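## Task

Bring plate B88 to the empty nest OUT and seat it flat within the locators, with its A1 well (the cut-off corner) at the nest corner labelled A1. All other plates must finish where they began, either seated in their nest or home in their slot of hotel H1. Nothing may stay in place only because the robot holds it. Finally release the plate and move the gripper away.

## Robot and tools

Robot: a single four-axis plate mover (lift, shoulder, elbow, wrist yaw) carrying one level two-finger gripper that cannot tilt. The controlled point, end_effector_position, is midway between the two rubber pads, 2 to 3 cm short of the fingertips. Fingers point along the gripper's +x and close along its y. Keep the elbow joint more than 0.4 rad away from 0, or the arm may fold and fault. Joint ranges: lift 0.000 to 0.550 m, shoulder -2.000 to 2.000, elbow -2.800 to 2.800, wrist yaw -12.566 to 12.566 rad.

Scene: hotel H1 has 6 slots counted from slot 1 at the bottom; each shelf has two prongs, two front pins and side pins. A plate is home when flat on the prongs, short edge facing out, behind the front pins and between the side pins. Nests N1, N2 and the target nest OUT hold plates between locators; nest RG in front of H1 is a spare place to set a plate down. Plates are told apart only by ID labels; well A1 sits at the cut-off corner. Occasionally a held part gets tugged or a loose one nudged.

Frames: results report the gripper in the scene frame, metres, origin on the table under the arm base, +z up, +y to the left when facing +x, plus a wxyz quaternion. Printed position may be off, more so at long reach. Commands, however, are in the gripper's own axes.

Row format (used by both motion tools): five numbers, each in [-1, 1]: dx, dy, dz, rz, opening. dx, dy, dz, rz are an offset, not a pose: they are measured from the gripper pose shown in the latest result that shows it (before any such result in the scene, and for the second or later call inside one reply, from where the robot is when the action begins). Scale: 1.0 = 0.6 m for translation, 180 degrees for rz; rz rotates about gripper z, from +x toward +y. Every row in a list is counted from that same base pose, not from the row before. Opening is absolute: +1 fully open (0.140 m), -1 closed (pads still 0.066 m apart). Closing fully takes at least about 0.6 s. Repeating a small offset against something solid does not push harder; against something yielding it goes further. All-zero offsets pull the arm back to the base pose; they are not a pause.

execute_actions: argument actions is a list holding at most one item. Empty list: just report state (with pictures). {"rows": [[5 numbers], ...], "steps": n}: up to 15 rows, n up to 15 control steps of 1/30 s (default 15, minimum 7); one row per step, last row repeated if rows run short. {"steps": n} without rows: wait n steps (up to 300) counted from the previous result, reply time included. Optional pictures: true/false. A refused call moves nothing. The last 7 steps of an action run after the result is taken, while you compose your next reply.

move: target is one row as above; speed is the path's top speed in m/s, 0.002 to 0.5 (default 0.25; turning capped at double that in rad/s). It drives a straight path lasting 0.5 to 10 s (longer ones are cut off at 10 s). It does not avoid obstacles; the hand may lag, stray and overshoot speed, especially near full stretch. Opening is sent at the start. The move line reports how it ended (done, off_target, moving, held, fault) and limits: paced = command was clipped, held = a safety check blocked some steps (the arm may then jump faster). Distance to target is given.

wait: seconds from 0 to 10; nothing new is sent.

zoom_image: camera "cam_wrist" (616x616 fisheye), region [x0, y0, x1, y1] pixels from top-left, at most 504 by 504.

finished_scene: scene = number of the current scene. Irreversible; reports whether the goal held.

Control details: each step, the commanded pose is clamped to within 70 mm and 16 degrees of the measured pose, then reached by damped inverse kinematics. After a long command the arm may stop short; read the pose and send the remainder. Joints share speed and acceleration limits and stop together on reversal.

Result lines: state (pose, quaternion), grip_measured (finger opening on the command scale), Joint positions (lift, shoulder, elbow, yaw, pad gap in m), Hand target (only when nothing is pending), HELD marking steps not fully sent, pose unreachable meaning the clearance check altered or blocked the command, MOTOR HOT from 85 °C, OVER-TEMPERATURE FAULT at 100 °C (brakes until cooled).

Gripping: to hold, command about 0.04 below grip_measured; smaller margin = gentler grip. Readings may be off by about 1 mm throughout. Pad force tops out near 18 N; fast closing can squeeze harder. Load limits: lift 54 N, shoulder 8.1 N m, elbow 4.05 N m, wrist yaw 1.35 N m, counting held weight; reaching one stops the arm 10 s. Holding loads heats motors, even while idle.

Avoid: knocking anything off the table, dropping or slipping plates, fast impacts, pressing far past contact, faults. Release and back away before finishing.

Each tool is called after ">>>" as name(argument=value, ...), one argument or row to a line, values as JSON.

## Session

>>> execute_actions(
  actions=[],
)

Scene clock: 0.00 s of 9600.00 s.
end_effector_position=(+0.5469, -0.1476, +0.3663) grip_measured=+0.98 end_effector_quat_wxyz=(+0.831, +0.000, +0.000, +0.557)
Joint positions: [ 0.361 -0.146  1.891 -0.564  0.139]
Motor temperatures (°C, as the motors report them): [31 25 25 26]
Hand target: +0.547, -0.148, +0.366; +0.831, +0.000, +0.000, +0.557

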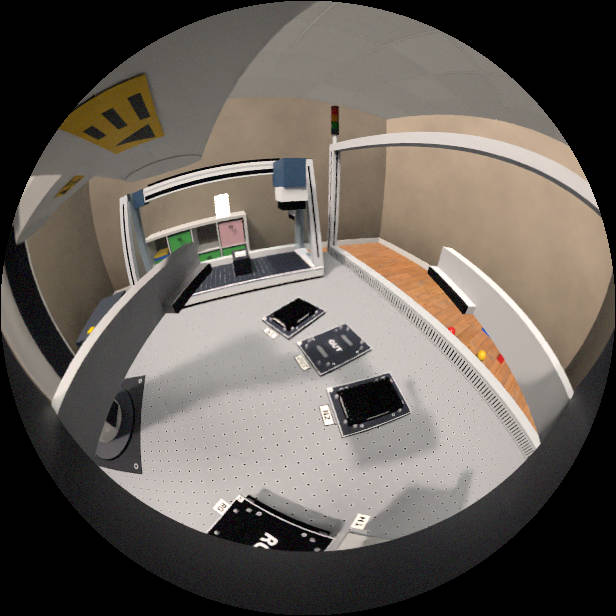

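>>> zoom_image(
  camera="cam_wrist",
  region=[250, 285, 430, 450],
)

>>> zoom_image(
  camera="cam_wrist",
  region=[190, 470, 400, 570],
)

Region (250, 285, 430, 450) of cam_wrist's 616x616 image, scaled by 2.800, with more detail than that image has; it fills the top 462 rows of this view, and the rest is white.

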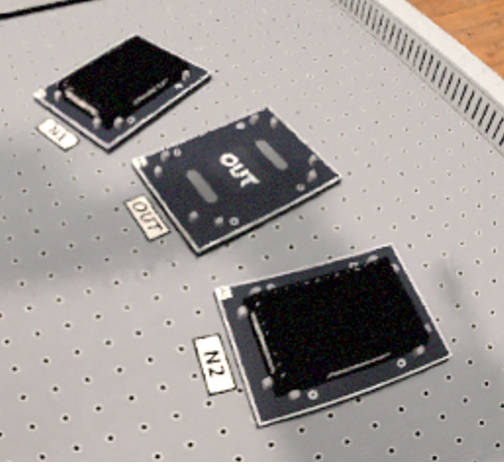

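Region (190, 470, 400, 570) of cam_wrist's 616x616 image, scaled by 2.400, with more detail than that image has; it fills the top 240 rows of this view, and the rest is white.

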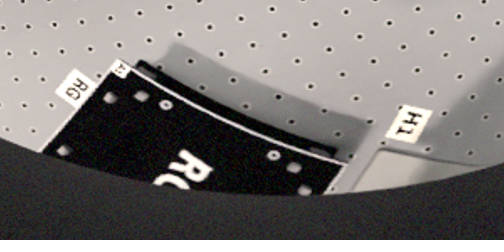

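>>> zoom_image(
  camera="cam_wrist",
  region=[255, 290, 335, 345],
)

>>> zoom_image(
  camera="cam_wrist",
  region=[320, 365, 420, 440],
)

Region (255, 290, 335, 345) of cam_wrist's 616x616 image, scaled by 6.300, with more detail than that image has; it fills the top 346 rows of this view, and the rest is white.

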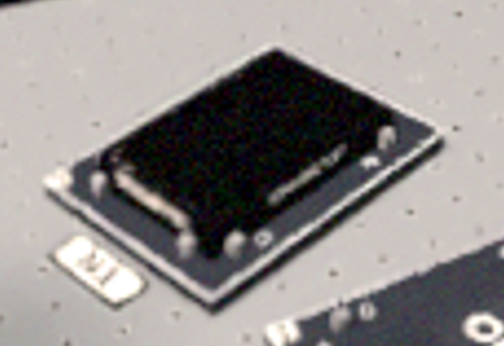

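Region (320, 365, 420, 440) of cam_wrist's 616x616 image, scaled by 5.040, with more detail than that image has; it fills the top 378 rows of this view, and the rest is white.

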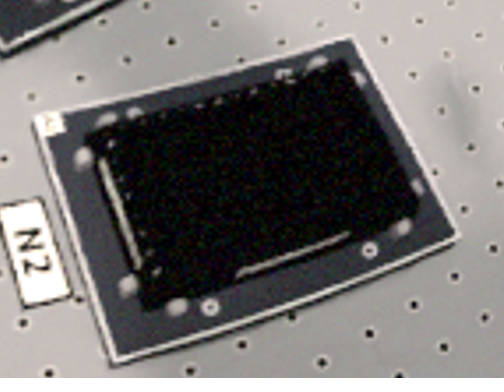

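>>> move(
  target=[0.0002, 0.121, 0, -0.654, 1],
  speed=0.35,
)

Scene clock: 5.67 s of 9600.00 s.
end_effector_position=(+0.4799, -0.1198, +0.3663) grip_measured=+0.98 end_effector_quat_wxyz=(+0.906, +0.000, +0.000, -0.423)
Joint positions: [ 0.361  0.922  0.841 -2.636  0.139]
Motor temperatures (°C, as the motors report them): [31 25 25 26]
Hand target: +0.480, -0.120, +0.366; +0.906, +0.000, +0.000, -0.423
Off the commanded pose: 0.000 m, 0 deg.
Kept back: nothing.
move: done

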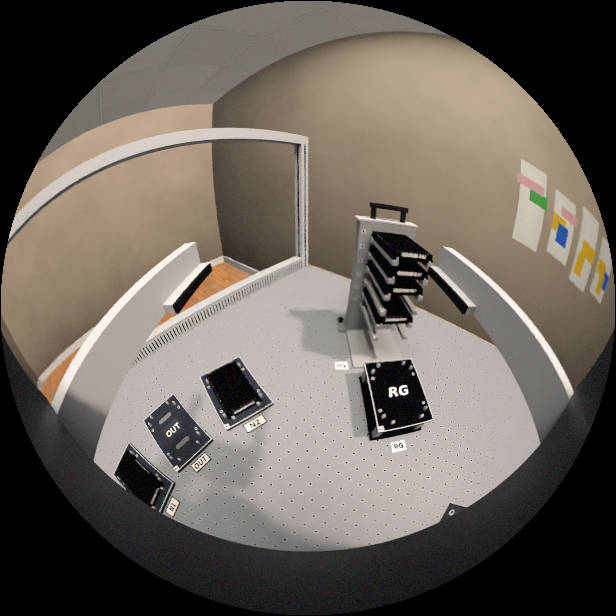

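>>> zoom_image(
  camera="cam_wrist",
  region=[330, 195, 450, 375],
)

Region (330, 195, 450, 375) of cam_wrist's 616x616 image, scaled by 2.800, with more detail than that image has.

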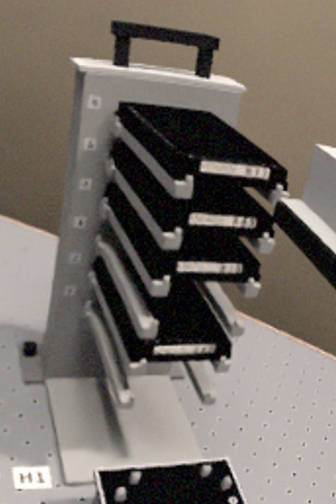

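>>> move(
  target=[0.0598, -0.1368, -0.2438, -0.011, 1],
  speed=0.3,
)

Scene clock: 7.57 s of 9600.00 s.
end_effector_position=(+0.4399, -0.2000, +0.2200) grip_measured=+0.98 end_effector_quat_wxyz=(+0.899, +0.000, +0.000, -0.439)
Joint positions: [ 0.215  0.532  0.775 -2.217  0.139]
Motor temperatures (°C, as the motors report them): [31 25 25 26]
Hand target: +0.440, -0.200, +0.220; +0.899, +0.000, +0.000, -0.439
Off the commanded pose: 0.000 m, 0 deg.
Kept back: nothing.
move: done

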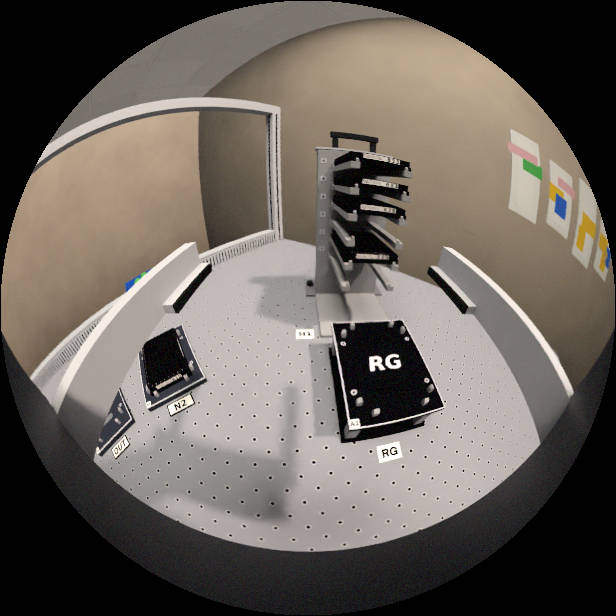

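>>> zoom_image(
  camera="cam_wrist",
  region=[320, 140, 430, 300],
)

>>> zoom_image(
  camera="cam_wrist",
  region=[345, 150, 420, 220],
)

>>> zoom_image(
  camera="cam_wrist",
  region=[340, 215, 415, 285],
)

Region (320, 140, 430, 300) of cam_wrist's 616x616 image, scaled by 3.150, with more detail than that image has; it fills the left 346 columns of this view, and the rest is white.

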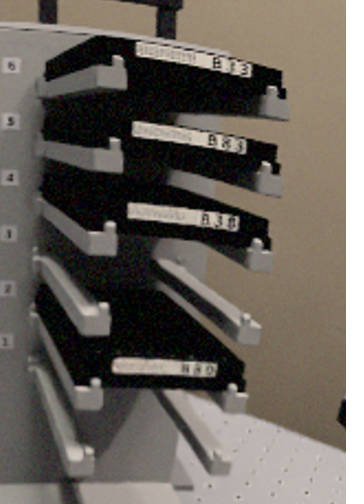

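Region (345, 150, 420, 220) of cam_wrist's 616x616 image, scaled by 6.720, with more detail than that image has; it fills the top 470 rows of this view, and the rest is white.

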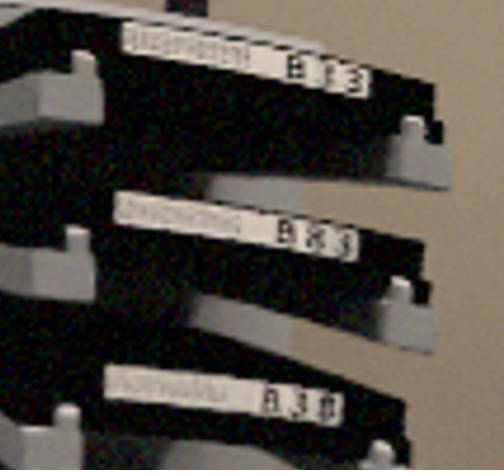

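Region (340, 215, 415, 285) of cam_wrist's 616x616 image, scaled by 6.720, with more detail than that image has; it fills the top 470 rows of this view, and the rest is white.

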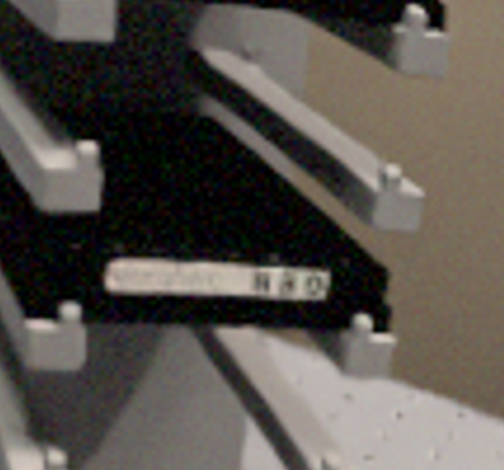

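>>> zoom_image(
  camera="cam_wrist",
  region=[130, 320, 220, 420],
)

Region (130, 320, 220, 420) of cam_wrist's 616x616 image, scaled by 5.040, with more detail than that image has; it fills the left 454 columns of this view, and the rest is white.

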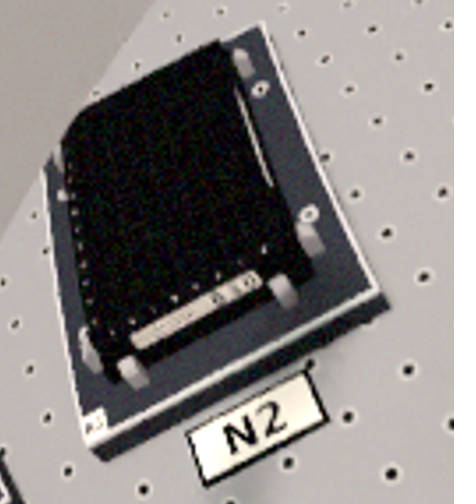

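>>> move(
  target=[0.14, -0.06, 0.03, 0, 1],
  speed=0.2,
)

Scene clock: 9.77 s of 9600.00 s.
end_effector_position=(+0.4632, -0.2884, +0.2380) grip_measured=+0.98 end_effector_quat_wxyz=(+0.899, +0.000, +0.000, -0.439)
Joint positions: [ 0.233  0.181  1.079 -2.169  0.139]
Motor temperatures (°C, as the motors report them): [31 25 25 26]
Hand target: +0.463, -0.288, +0.238; +0.899, +0.000, +0.000, -0.439
Off the commanded pose: 0.000 m, 0 deg.
Kept back: nothing.
move: done

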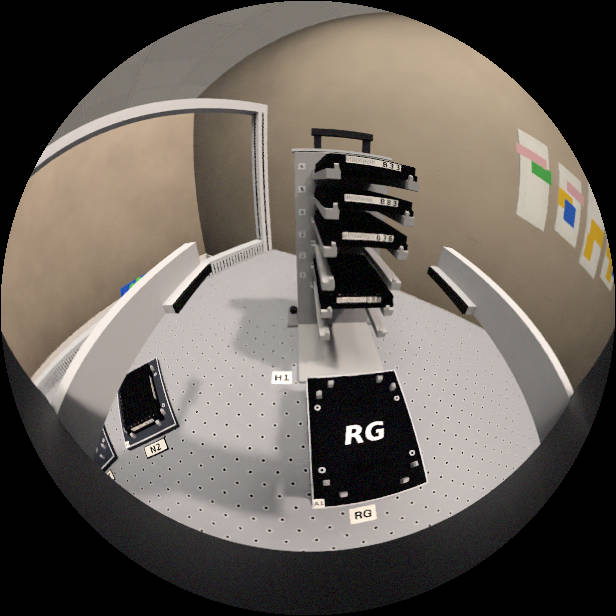

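>>> zoom_image(
  camera="cam_wrist",
  region=[300, 140, 430, 320],
)

>>> zoom_image(
  camera="cam_wrist",
  region=[335, 150, 420, 250],
)

>>> zoom_image(
  camera="cam_wrist",
  region=[325, 275, 405, 320],
)

Region (300, 140, 430, 320) of cam_wrist's 616x616 image, scaled by 2.800, with more detail than that image has.

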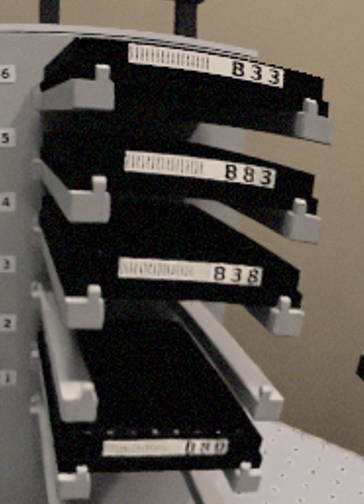

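Region (335, 150, 420, 250) of cam_wrist's 616x616 image, scaled by 5.040, with more detail than that image has; it fills the left 428 columns of this view, and the rest is white.

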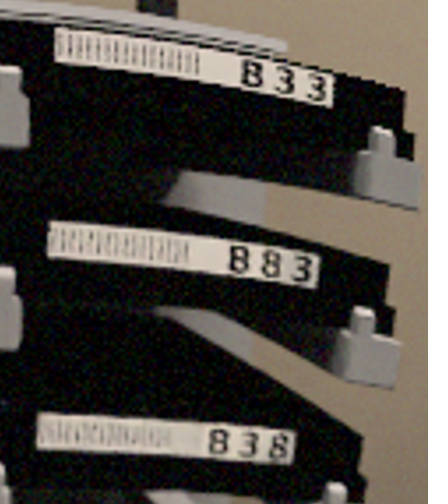

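Region (325, 275, 405, 320) of cam_wrist's 616x616 image, scaled by 6.300, with more detail than that image has; it fills the top 284 rows of this view, and the rest is white.

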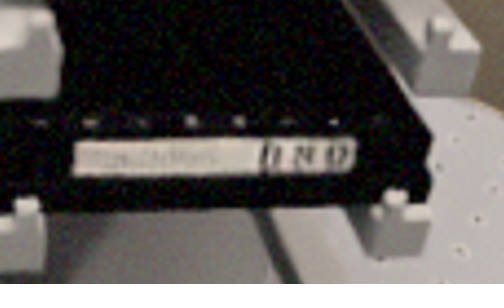

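>>> move(
  target=[-0.188, 0.351, -0.23, 0.2337, 1],
  speed=0.35,
)

Scene clock: 11.87 s of 9600.00 s.
end_effector_position=(+0.5600, -0.0699, +0.1000) grip_measured=+0.98 end_effector_quat_wxyz=(+0.996, +0.000, +0.000, -0.087)
Joint positions: [ 0.095  0.749  0.998 -1.92   0.139]
Motor temperatures (°C, as the motors report them): [31 25 25 26]
Hand target: +0.560, -0.070, +0.100; +0.996, +0.000, +0.000, -0.087
Off the commanded pose: 0.000 m, 0 deg.
Kept back: nothing.
move: done

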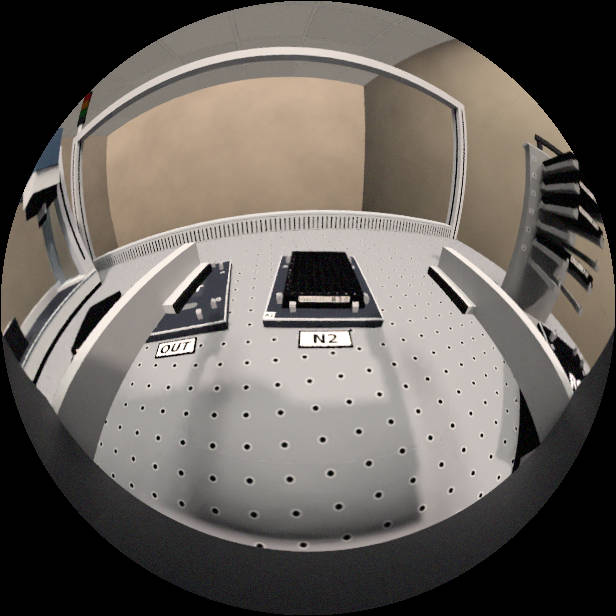

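>>> zoom_image(
  camera="cam_wrist",
  region=[255, 240, 395, 340],
)

>>> zoom_image(
  camera="cam_wrist",
  region=[285, 285, 365, 315],
)

Region (255, 240, 395, 340) of cam_wrist's 616x616 image, scaled by 3.600, with more detail than that image has; it fills the top 360 rows of this view, and the rest is white.

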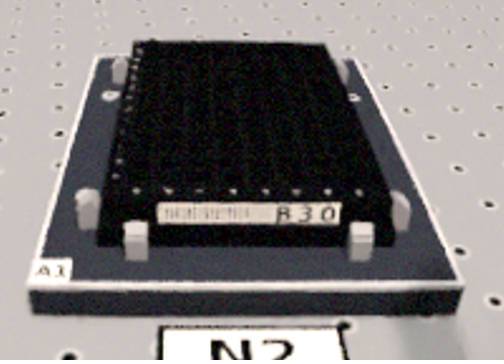

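Region (285, 285, 365, 315) of cam_wrist's 616x616 image, scaled by 6.300, with more detail than that image has; it fills the top 189 rows of this view, and the rest is white.

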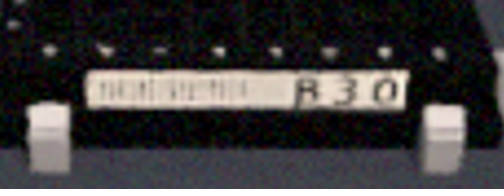

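>>> move(
  target=[-0.0752, 0.4266, 0.03, 0.211, 1],
  speed=0.35,
)

Scene clock: 13.67 s of 9600.00 s.
end_effector_position=(+0.5597, +0.1901, +0.1180) grip_measured=+0.98 end_effector_quat_wxyz=(+0.970, +0.000, +0.000, +0.243)
Joint positions: [ 0.113  1.314  1.171 -1.994  0.139]
Motor temperatures (°C, as the motors report them): [31 25 25 26]
Hand target: +0.560, +0.190, +0.118; +0.970, +0.000, +0.000, +0.242
Off the commanded pose: 0.000 m, 0 deg.
Kept back: nothing.
move: done

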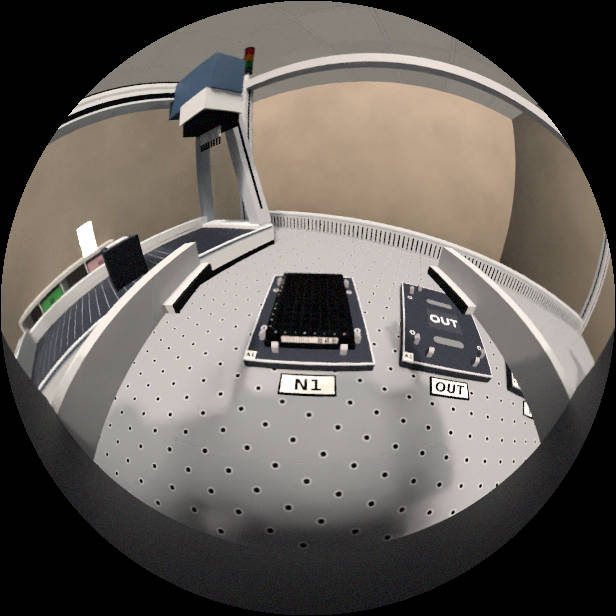

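>>> zoom_image(
  camera="cam_wrist",
  region=[235, 260, 385, 380],
)

>>> zoom_image(
  camera="cam_wrist",
  region=[265, 320, 355, 360],
)

>>> zoom_image(
  camera="cam_wrist",
  region=[390, 270, 500, 390],
)

Region (235, 260, 385, 380) of cam_wrist's 616x616 image, scaled by 3.360, with more detail than that image has; it fills the top 403 rows of this view, and the rest is white.

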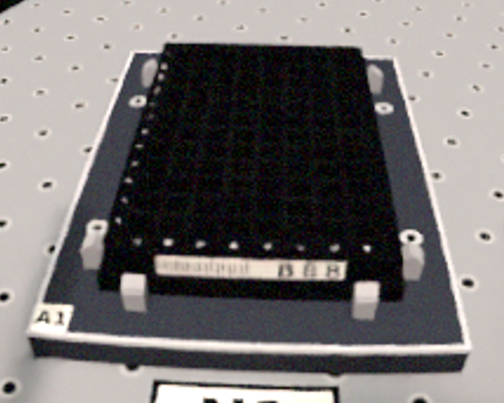

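Region (265, 320, 355, 360) of cam_wrist's 616x616 image, scaled by 5.600, with more detail than that image has.

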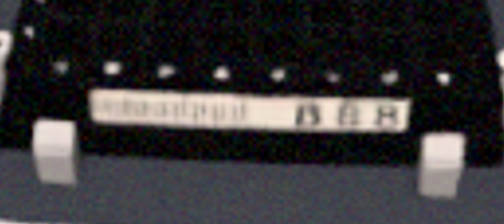

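Region (390, 270, 500, 390) of cam_wrist's 616x616 image, scaled by 4.200, with more detail than that image has; it fills the left 462 columns of this view, and the rest is white.

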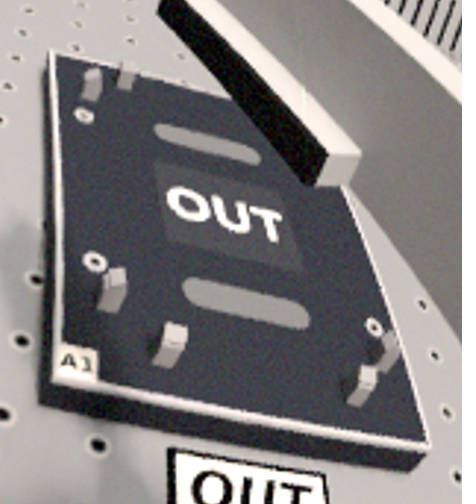

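>>> move(
  target=[0.19, 0.0063, -0.07, -0.0144, 0.3],
  speed=0.2,
)

Scene clock: 20.83 s of 9600.00 s.
end_effector_position=(+0.6585, +0.2472, +0.0759) grip_measured=+0.30 end_effector_quat_wxyz=(+0.975, +0.000, +0.000, +0.221)
Joint positions: [ 0.071  1.105  1.769 -2.429  0.114]
Motor temperatures (°C, as the motors report them): [31 25 25 26]
Hand target: +0.659, +0.247, +0.076; +0.975, +0.000, +0.000, +0.221
Off the commanded pose: 0.000 m, 0 deg.
Kept back: nothing.
After step 90, 3.17 s passed at rest.
move: done

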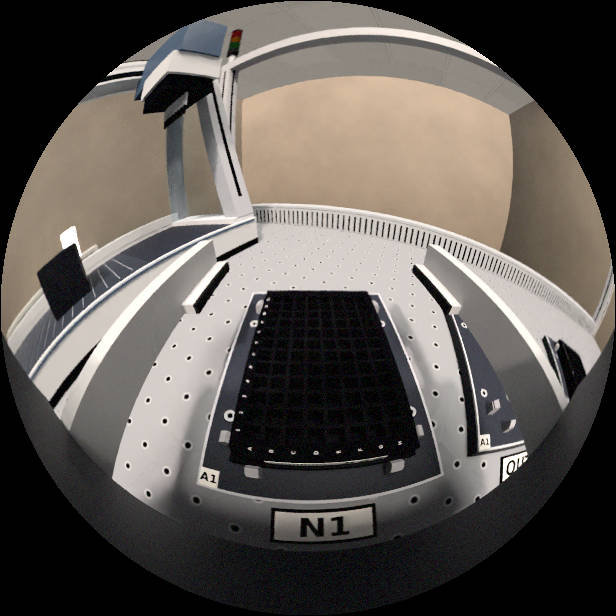

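>>> zoom_image(
  camera="cam_wrist",
  region=[180, 270, 470, 510],
)

Region (180, 270, 470, 510) of cam_wrist's 616x616 image, scaled by 1.738, with more detail than that image has; it fills the top 417 rows of this view, and the rest is white.

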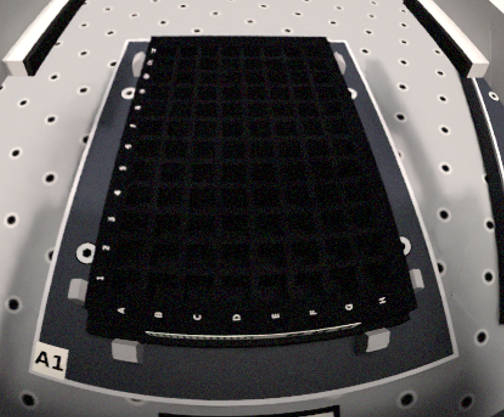

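>>> zoom_image(
  camera="cam_wrist",
  region=[100, 240, 250, 420],
)

Region (100, 240, 250, 420) of cam_wrist's 616x616 image, scaled by 2.800, with more detail than that image has.

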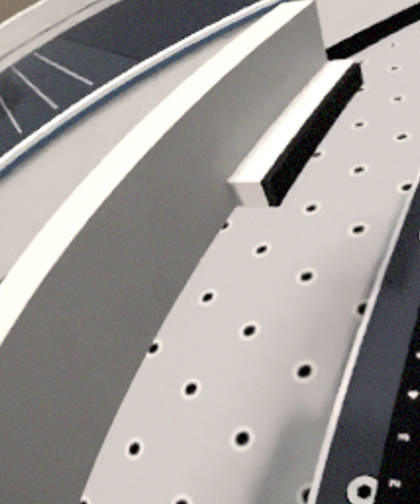

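>>> execute_actions(
  actions=[],
)

Scene clock: 25.73 s of 9600.00 s.
end_effector_position=(+0.6585, +0.2472, +0.0759) grip_measured=+0.30 end_effector_quat_wxyz=(+0.975, +0.000, +0.000, +0.221)
Joint positions: [ 0.071  1.105  1.769 -2.429  0.114]
Motor temperatures (°C, as the motors report them): [31 25 25 26]
Hand target: +0.659, +0.247, +0.076; +0.975, +0.000, +0.000, +0.221
Off the commanded pose: 0.000 m, 0 deg.
Kept back: nothing.
Steps of this call (steps 1 to 90: nothing new was sent; then 1.90 s passed at rest). Readings (end_effector_position):
1: (+0.6585, +0.2472, +0.0759)
2: (+0.6585, +0.2472, +0.0759)
4: (+0.6585, +0.2472, +0.0759)
8: (+0.6585, +0.2472, +0.0759)
90: the state above

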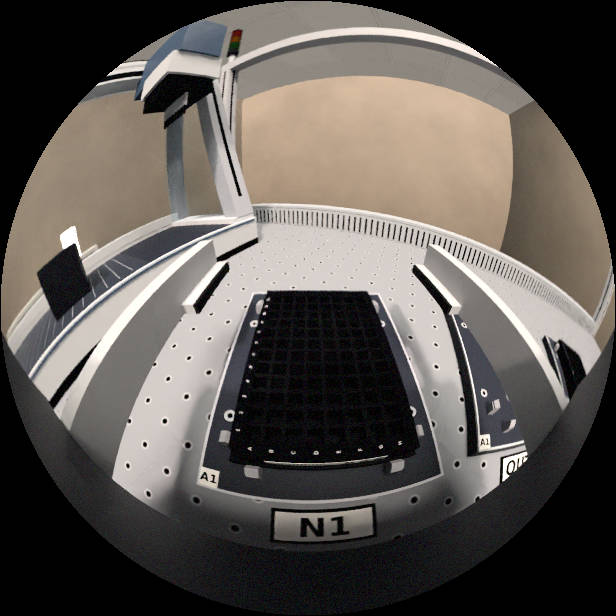

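>>> move(
  target=[0, 0, -0.048, 0, 0.3],
  speed=0.05,
)

Scene clock: 26.80 s of 9600.00 s.
end_effector_position=(+0.6585, +0.2472, +0.0471) grip_measured=+0.30 end_effector_quat_wxyz=(+0.975, +0.000, +0.000, +0.221)
Joint positions: [ 0.042  1.105  1.769 -2.429  0.114]
Motor temperatures (°C, as the motors report them): [31 25 25 26]
Hand target: +0.659, +0.247, +0.047; +0.975, +0.000, +0.000, +0.221
Off the commanded pose: 0.000 m, 0 deg.
Kept back: nothing.
move: done

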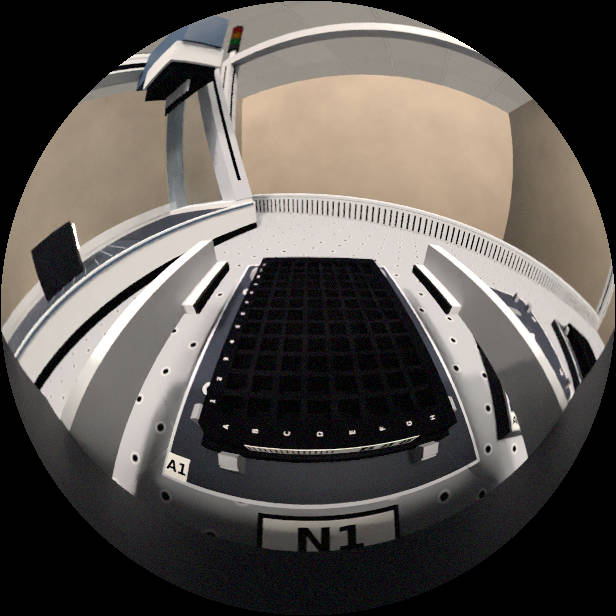

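>>> zoom_image(
  camera="cam_wrist",
  region=[140, 230, 520, 500],
)

Region (140, 230, 520, 500) of cam_wrist's 616x616 image, scaled by 1.326, with more detail than that image has; it fills the top 358 rows of this view, and the rest is white.

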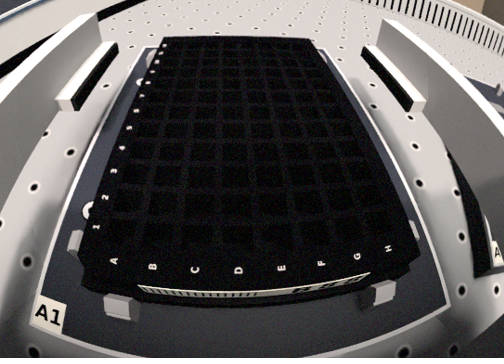

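>>> move(
  target=[0, 0, -0.0185, 0, 0.3],
  speed=0.03,
)

Scene clock: 27.87 s of 9600.00 s.
end_effector_position=(+0.6585, +0.2472, +0.0359) grip_measured=+0.30 end_effector_quat_wxyz=(+0.975, +0.000, +0.000, +0.221)
Joint positions: [ 0.031  1.105  1.769 -2.429  0.114]
Motor temperatures (°C, as the motors report them): [31 25 25 26]
Hand target: +0.659, +0.247, +0.036; +0.975, +0.000, +0.000, +0.221
Off the commanded pose: 0.000 m, 0 deg.
Kept back: nothing.
move: done

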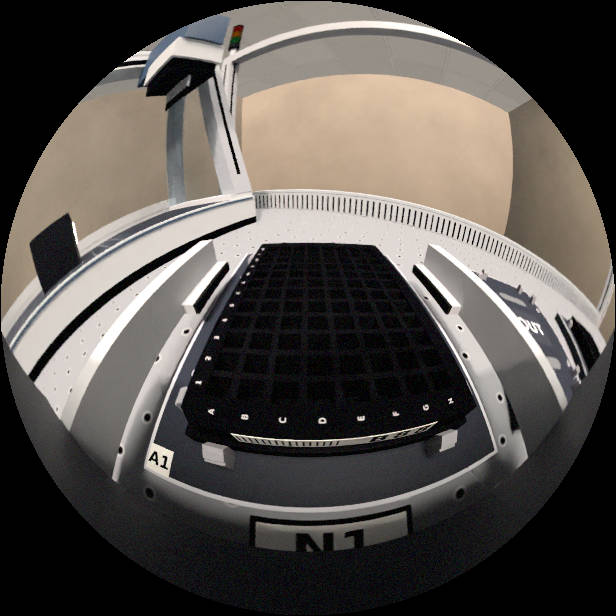

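>>> move(
  target=[0, 0, -0.005, 0, 0.3],
  speed=0.015,
)

>>> zoom_image(
  camera="cam_wrist",
  region=[60, 220, 564, 500],
)

Scene clock: 28.90 s of 9600.00 s.
end_effector_position=(+0.6585, +0.2472, +0.0329) grip_measured=+0.30 end_effector_quat_wxyz=(+0.975, +0.000, +0.000, +0.221)
Joint positions: [ 0.028  1.105  1.769 -2.429  0.114]
Motor temperatures (°C, as the motors report them): [31 25 25 26]
Hand target: +0.659, +0.247, +0.033; +0.975, +0.000, +0.000, +0.221
Off the commanded pose: 0.000 m, 0 deg.
Kept back: nothing.
move: done

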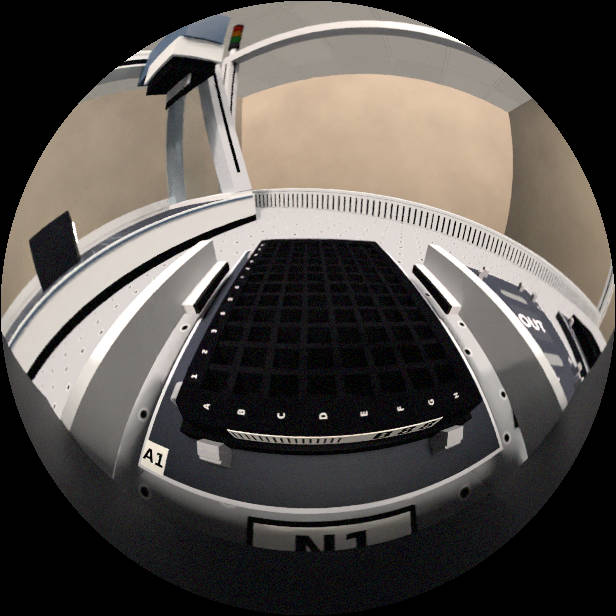

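Region (60, 220, 564, 500) of cam_wrist's 616x616 image, scaled by 1.000.

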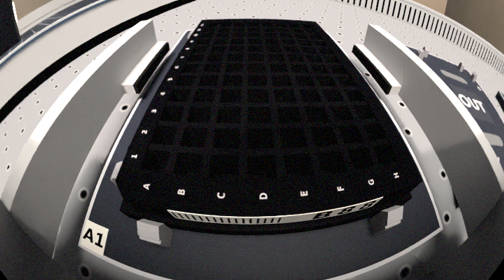

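>>> execute_actions(
  actions=[
    {"rows": [[0,0,0,0,0.2],[0,0,0,0,0.1],[0,0,0,0,0.0],[0,0,0,0,-0.1],[0,0,0,0,-0.2],[0,0,0,0,-0.27],[0,0,0,0,-0.33]], "steps": 15},
  ],
)

>>> wait(
  seconds=0.2,
)

Scene clock: 29.67 s of 9600.00 s.
end_effector_position=(+0.6585, +0.2472, +0.0329) grip_measured=-0.33 end_effector_quat_wxyz=(+0.975, +0.000, +0.000, +0.221)
Joint positions: [ 0.028  1.105  1.769 -2.429  0.091]
Motor temperatures (°C, as the motors report them): [31 25 25 26]
Steps of this call (steps 1 to 15: nothing new was sent; steps 16 to 23: the first 8 steps of this action). Readings (end_effector_position):
16: (+0.6585, +0.2472, +0.0329)
17: (+0.6585, +0.2472, +0.0329)
19: (+0.6585, +0.2472, +0.0329)
23: the state above

Scene clock: 30.10 s of 9600.00 s.
end_effector_position=(+0.6585, +0.2472, +0.0329) grip_measured=-0.33 end_effector_quat_wxyz=(+0.975, +0.000, +0.000, +0.221)
Joint positions: [ 0.028  1.105  1.769 -2.429  0.091]
Motor temperatures (°C, as the motors report them): [31 25 25 26]
Hand target: +0.659, +0.247, +0.033; +0.975, +0.000, +0.000, +0.221
Off the commanded pose: 0.000 m, 0 deg.
Kept back: nothing.
Steps of this call (steps 1 to 7: the last 7 steps of your previous action; steps 8 to 13: nothing new was sent). Readings (end_effector_position):
1: (+0.6585, +0.2472, +0.0329)
2: (+0.6585, +0.2472, +0.0329)
4: (+0.6585, +0.2472, +0.0329)
8: (+0.6585, +0.2472, +0.0329)
13: the state above

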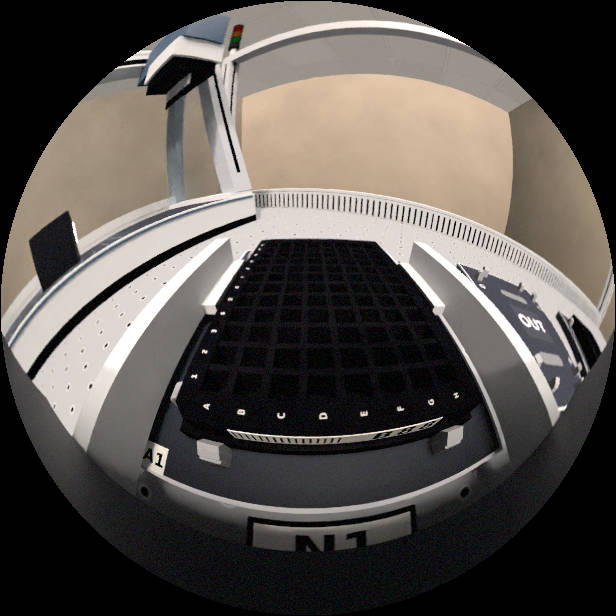

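>>> zoom_image(
  camera="cam_wrist",
  region=[130, 220, 530, 480],
)

Region (130, 220, 530, 480) of cam_wrist's 616x616 image, scaled by 1.260, with more detail than that image has; it fills the top 328 rows of this view, and the rest is white.

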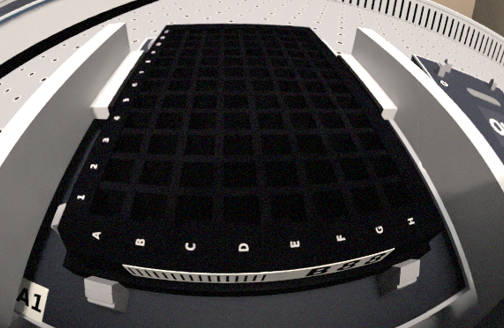

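>>> execute_actions(
  actions=[
    {"rows": [[0,0,0,0,-0.36],[0,0,0,0,-0.38],[0,0,0,0,-0.40],[0,0,0,0,-0.42],[0,0,0,0,-0.44],[0,0,0,0,-0.46],[0,0,0,0,-0.48],[0,0,0,0,-0.50],[0,0,0,0,-0.52],[0,0,0,0,-0.545]], "steps": 15},
  ],
)

>>> wait(
  seconds=0.3,
)

Scene clock: 30.87 s of 9600.00 s.
end_effector_position=(+0.6584, +0.2476, +0.0329) grip_measured=-0.48 end_effector_quat_wxyz=(+0.975, +0.000, +0.000, +0.222)
Joint positions: [ 0.028  1.105  1.77  -2.428  0.085]
Motor temperatures (°C, as the motors report them): [31 25 25 26]
Steps of this call (steps 1 to 15: nothing new was sent; steps 16 to 23: the first 8 steps of this action). Readings (end_effector_position):
16: (+0.6585, +0.2472, +0.0329)
17: (+0.6585, +0.2472, +0.0329)
19: (+0.6585, +0.2472, +0.0329)
23: the state above

Scene clock: 31.40 s of 9600.00 s.
end_effector_position=(+0.6584, +0.2475, +0.0331) grip_measured=-0.54 end_effector_quat_wxyz=(+0.975, +0.000, +0.000, +0.222)
Joint positions: [ 0.028  1.105  1.77  -2.428  0.083]
Motor temperatures (°C, as the motors report them): [31 25 25 26]
Hand target: +0.659, +0.247, +0.033; +0.975, +0.000, +0.000, +0.221
Off the commanded pose: 0.000 m, 0 deg.
Kept back: nothing.
Steps of this call (steps 1 to 7: the last 7 steps of your previous action; steps 8 to 16: nothing new was sent). Readings (end_effector_position):
1: (+0.6583, +0.2478, +0.0329)
2: (+0.6583, +0.2478, +0.0329)
4: (+0.6584, +0.2475, +0.0331)
8: (+0.6584, +0.2475, +0.0331)
16: the state above

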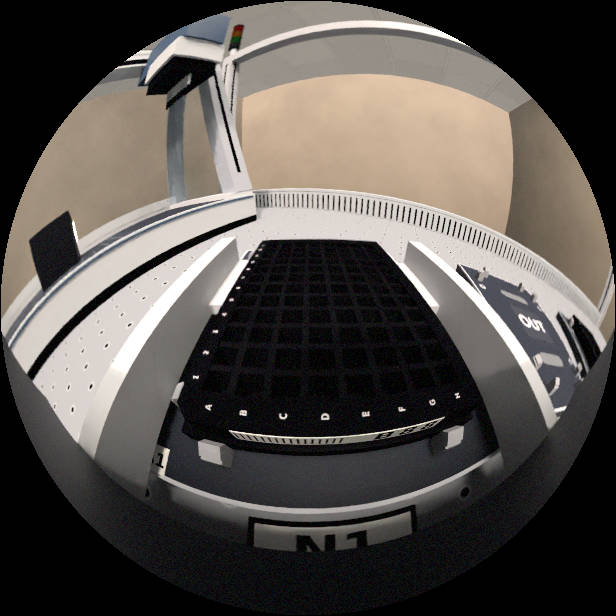

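>>> zoom_image(
  camera="cam_wrist",
  region=[130, 220, 530, 480],
)

Region (130, 220, 530, 480) of cam_wrist's 616x616 image, scaled by 1.260, with more detail than that image has; it fills the top 328 rows of this view, and the rest is white.

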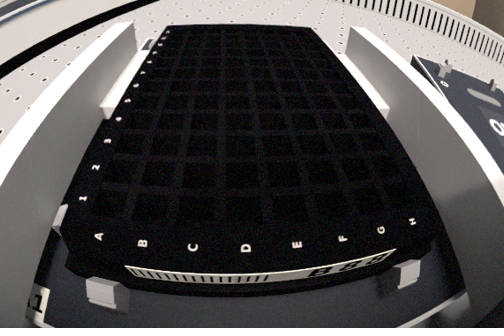

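>>> execute_actions(
  actions=[
    {"rows": [[0,0,0,0,-0.555],[0,0,0,0,-0.565],[0,0,0,0,-0.575],[0,0,0,0,-0.585]], "steps": 12},
  ],
)

>>> wait(
  seconds=0.3,
)

Scene clock: 34.10 s of 9600.00 s.
end_effector_position=(+0.6583, +0.2480, +0.0333) grip_measured=-0.58 end_effector_quat_wxyz=(+0.975, +0.000, +0.000, +0.223)
Joint positions: [ 0.028  1.106  1.77  -2.427  0.082]
Motor temperatures (°C, as the motors report them): [31 25 25 26]
Steps of this call (steps 1 to 76: nothing new was sent; steps 77 to 81: the first 5 steps of this action). Readings (end_effector_position):
77: (+0.6584, +0.2475, +0.0331)
78: (+0.6584, +0.2476, +0.0333)
80: (+0.6583, +0.2479, +0.0333)
81: the state above

Scene clock: 34.63 s of 9600.00 s.
end_effector_position=(+0.6583, +0.2480, +0.0333) grip_measured=-0.58 end_effector_quat_wxyz=(+0.975, +0.000, +0.000, +0.223)
Joint positions: [ 0.028  1.106  1.77  -2.427  0.082]
Motor temperatures (°C, as the motors report them): [31 25 25 26]
Hand target: +0.658, +0.248, +0.033; +0.975, +0.000, +0.000, +0.222
Off the commanded pose: 0.001 m, 0 deg.
Kept back: nothing.
Steps of this call (steps 1 to 7: the last 7 steps of your previous action; steps 8 to 16: nothing new was sent). Readings (end_effector_position):
1: (+0.6583, +0.2480, +0.0333)
2: (+0.6583, +0.2480, +0.0333)
4: (+0.6583, +0.2480, +0.0333)
8: (+0.6583, +0.2480, +0.0333)
16: the state above

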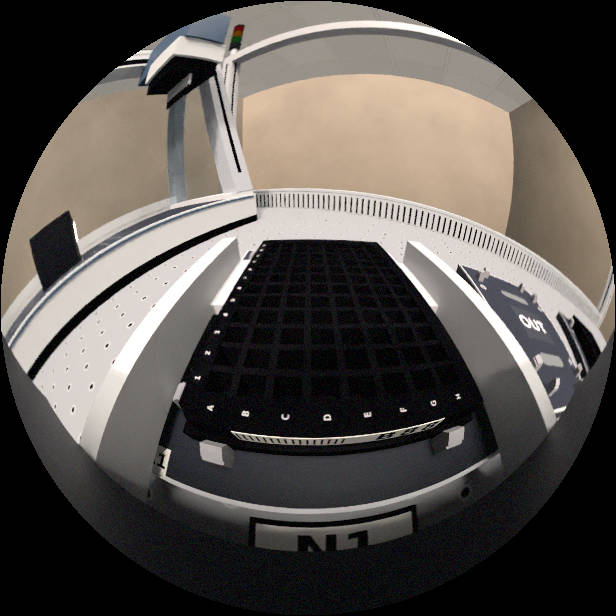

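>>> zoom_image(
  camera="cam_wrist",
  region=[150, 225, 310, 425],
)

Region (150, 225, 310, 425) of cam_wrist's 616x616 image, scaled by 2.520, with more detail than that image has; it fills the left 403 columns of this view, and the rest is white.

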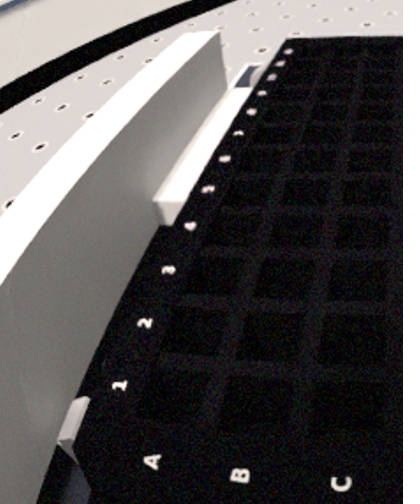

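>>> execute_actions(
  actions=[
    {"rows": [[0,0,0,0,-0.55],[0,0,0,0,-0.52],[0,0,0.001,0,-0.49],[0,0,0.002,0,-0.46],[0,0,0.002,0,-0.44]], "steps": 12},
  ],
)

>>> wait(
  seconds=0.3,
)

Scene clock: 39.13 s of 9600.00 s.
end_effector_position=(+0.6582, +0.2481, +0.0344) grip_measured=-0.46 end_effector_quat_wxyz=(+0.975, +0.000, +0.000, +0.223)
Joint positions: [ 0.029  1.106  1.77  -2.427  0.086]
Motor temperatures (°C, as the motors report them): [31 25 25 26]
Steps of this call (steps 1 to 90: nothing new was sent; then 1.33 s passed at rest; steps 91 to 95: the first 5 steps of this action). Readings (end_effector_position):
91: (+0.6583, +0.2480, +0.0333)
92: (+0.6582, +0.2481, +0.0334)
94: (+0.6582, +0.2481, +0.0338)
95: the state above

Scene clock: 39.67 s of 9600.00 s.
end_effector_position=(+0.6582, +0.2481, +0.0345) grip_measured=-0.44 end_effector_quat_wxyz=(+0.975, +0.000, +0.000, +0.223)
Joint positions: [ 0.03   1.106  1.77  -2.427  0.087]
Motor temperatures (°C, as the motors report them): [31 25 25 26]
Hand target: +0.658, +0.248, +0.034; +0.975, +0.000, +0.000, +0.223
Off the commanded pose: 0.000 m, 0 deg.
Kept back: nothing.
Steps of this call (steps 1 to 7: the last 7 steps of your previous action; steps 8 to 16: nothing new was sent). Readings (end_effector_position):
1: (+0.6582, +0.2481, +0.0345)
2: (+0.6582, +0.2481, +0.0345)
4: (+0.6582, +0.2481, +0.0345)
8: (+0.6582, +0.2481, +0.0345)
16: the state above

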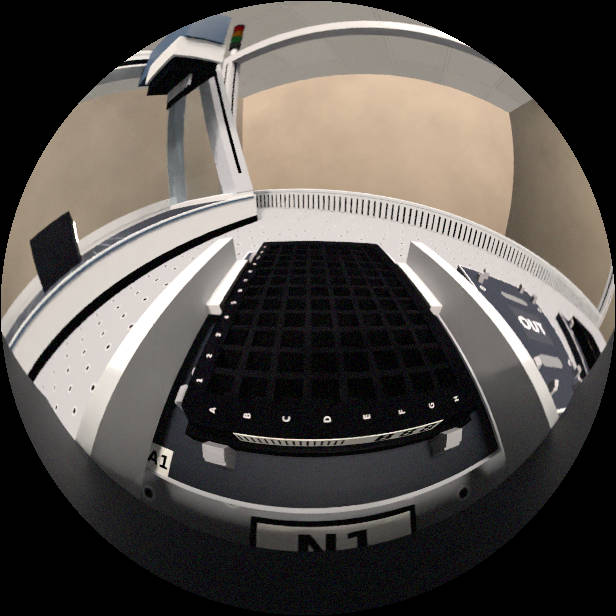

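Now close gradually at this height and watch where contact occurs.

>>> execute_actions(
  actions=[
    {"rows": [[0,0,0,0,-0.46],[0,0,0,0,-0.48],[0,0,0,0,-0.50],[0,0,0,0,-0.52],[0,0,0,0,-0.54],[0,0,0,0,-0.56],[0,0,0,0,-0.58],[0,0,0,0,-0.60],[0,0,0,0,-0.62],[0,0,0,0,-0.64]], "steps": 15},
  ],
)

>>> wait(
  seconds=0.3,
)

Scene clock: 40.20 s of 9600.00 s.
end_effector_position=(+0.6582, +0.2481, +0.0345) grip_measured=-0.58 end_effector_quat_wxyz=(+0.975, +0.000, +0.000, +0.223)
Joint positions: [ 0.03   1.106  1.77  -2.427  0.082]
Motor temperatures (°C, as the motors report them): [31 25 25 26]
Steps of this call (steps 1 to 8: nothing new was sent; steps 9 to 16: the first 8 steps of this action). Readings (end_effector_position):
9: (+0.6582, +0.2481, +0.0345)
10: (+0.6582, +0.2481, +0.0345)
12: (+0.6582, +0.2481, +0.0345)
16: the state above

Scene clock: 40.73 s of 9600.00 s.
end_effector_position=(+0.6582, +0.2481, +0.0345) grip_measured=-0.58 end_effector_quat_wxyz=(+0.975, +0.000, +0.000, +0.223)
Joint positions: [ 0.03   1.106  1.77  -2.427  0.081]
Motor temperatures (°C, as the motors report them): [31 25 25 26]
Hand target: +0.658, +0.248, +0.035; +0.975, +0.000, +0.000, +0.223
Off the commanded pose: 0.000 m, 0 deg.
Kept back: nothing.
Steps of this call (steps 1 to 7: the last 7 steps of your previous action; steps 8 to 16: nothing new was sent). Readings (end_effector_position):
1: (+0.6582, +0.2481, +0.0345)
2: (+0.6582, +0.2481, +0.0345)
4: (+0.6582, +0.2481, +0.0345)
8: (+0.6582, +0.2481, +0.0345)
16: the state above

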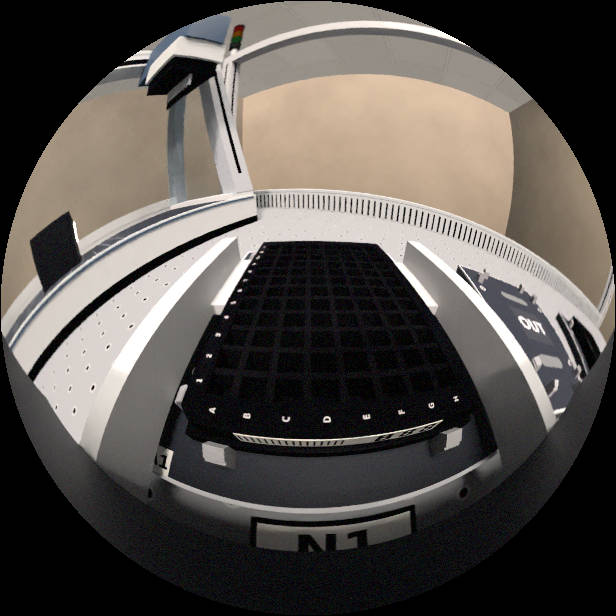

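>>> move(
  target=[0, 0, 0.059, 0, -0.63],
  speed=0.05,
)

Scene clock: 42.07 s of 9600.00 s.
end_effector_position=(+0.6582, +0.2481, +0.0700) grip_measured=-0.58 end_effector_quat_wxyz=(+0.975, +0.000, +0.000, +0.223)
Joint positions: [ 0.065  1.106  1.77  -2.427  0.081]
Motor temperatures (°C, as the motors report them): [31 25 25 26]
Hand target: +0.658, +0.248, +0.070; +0.975, +0.000, +0.000, +0.223
Off the commanded pose: 0.000 m, 0 deg.
Kept back: nothing.
move: done

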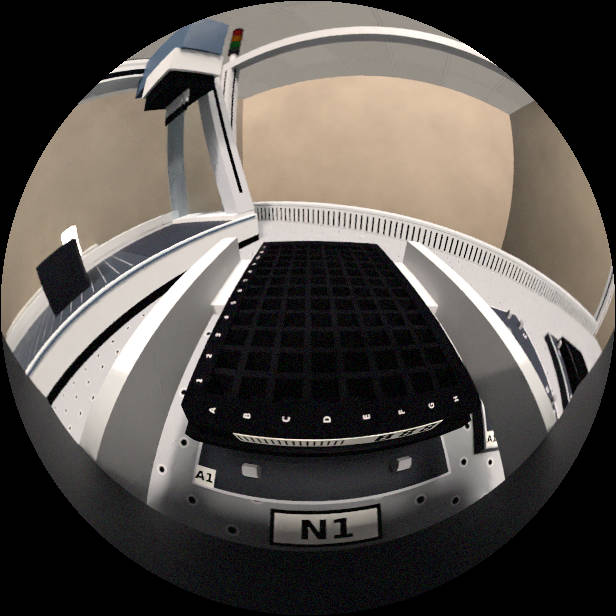

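>>> zoom_image(
  camera="cam_wrist",
  region=[160, 400, 500, 560],
)

>>> move(
  target=[-0.0202, -0.2791, 0, -0.0847, -0.63],
  speed=0.15,
)

Region (160, 400, 500, 560) of cam_wrist's 616x616 image, scaled by 1.482, with more detail than that image has; it fills the top 237 rows of this view, and the rest is white.

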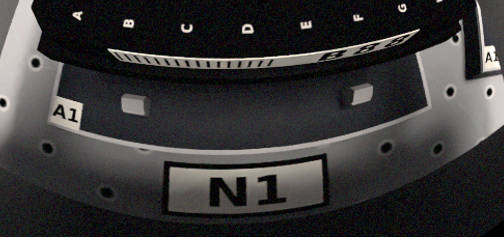

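Scene clock: 44.03 s of 9600.00 s.
end_effector_position=(+0.7200, +0.0919, +0.0700) grip_measured=-0.58 end_effector_quat_wxyz=(+0.996, +0.000, +0.000, +0.091)
Joint positions: [ 0.065  0.759  1.829 -2.405  0.081]
Motor temperatures (°C, as the motors report them): [31 25 25 26]
Hand target: +0.720, +0.092, +0.070; +0.996, +0.000, +0.000, +0.091
Off the commanded pose: 0.000 m, 0 deg.
Kept back: nothing.
move: done

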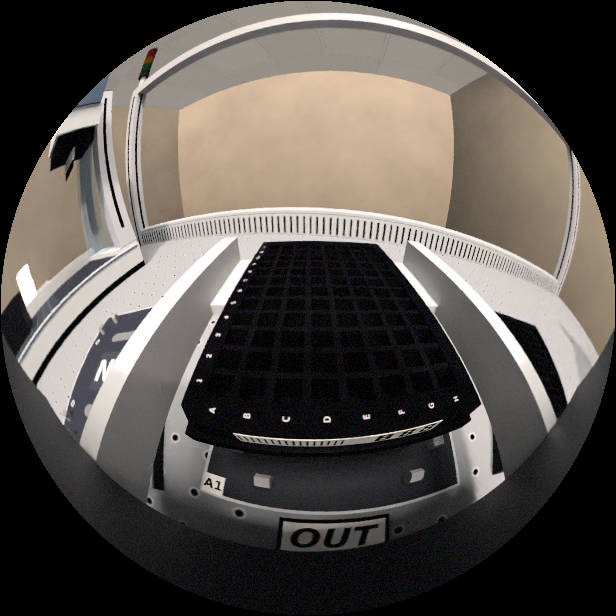

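>>> zoom_image(
  camera="cam_wrist",
  region=[160, 400, 500, 560],
)

Region (160, 400, 500, 560) of cam_wrist's 616x616 image, scaled by 1.482, with more detail than that image has; it fills the top 237 rows of this view, and the rest is white.

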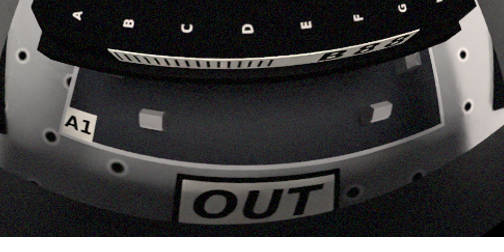

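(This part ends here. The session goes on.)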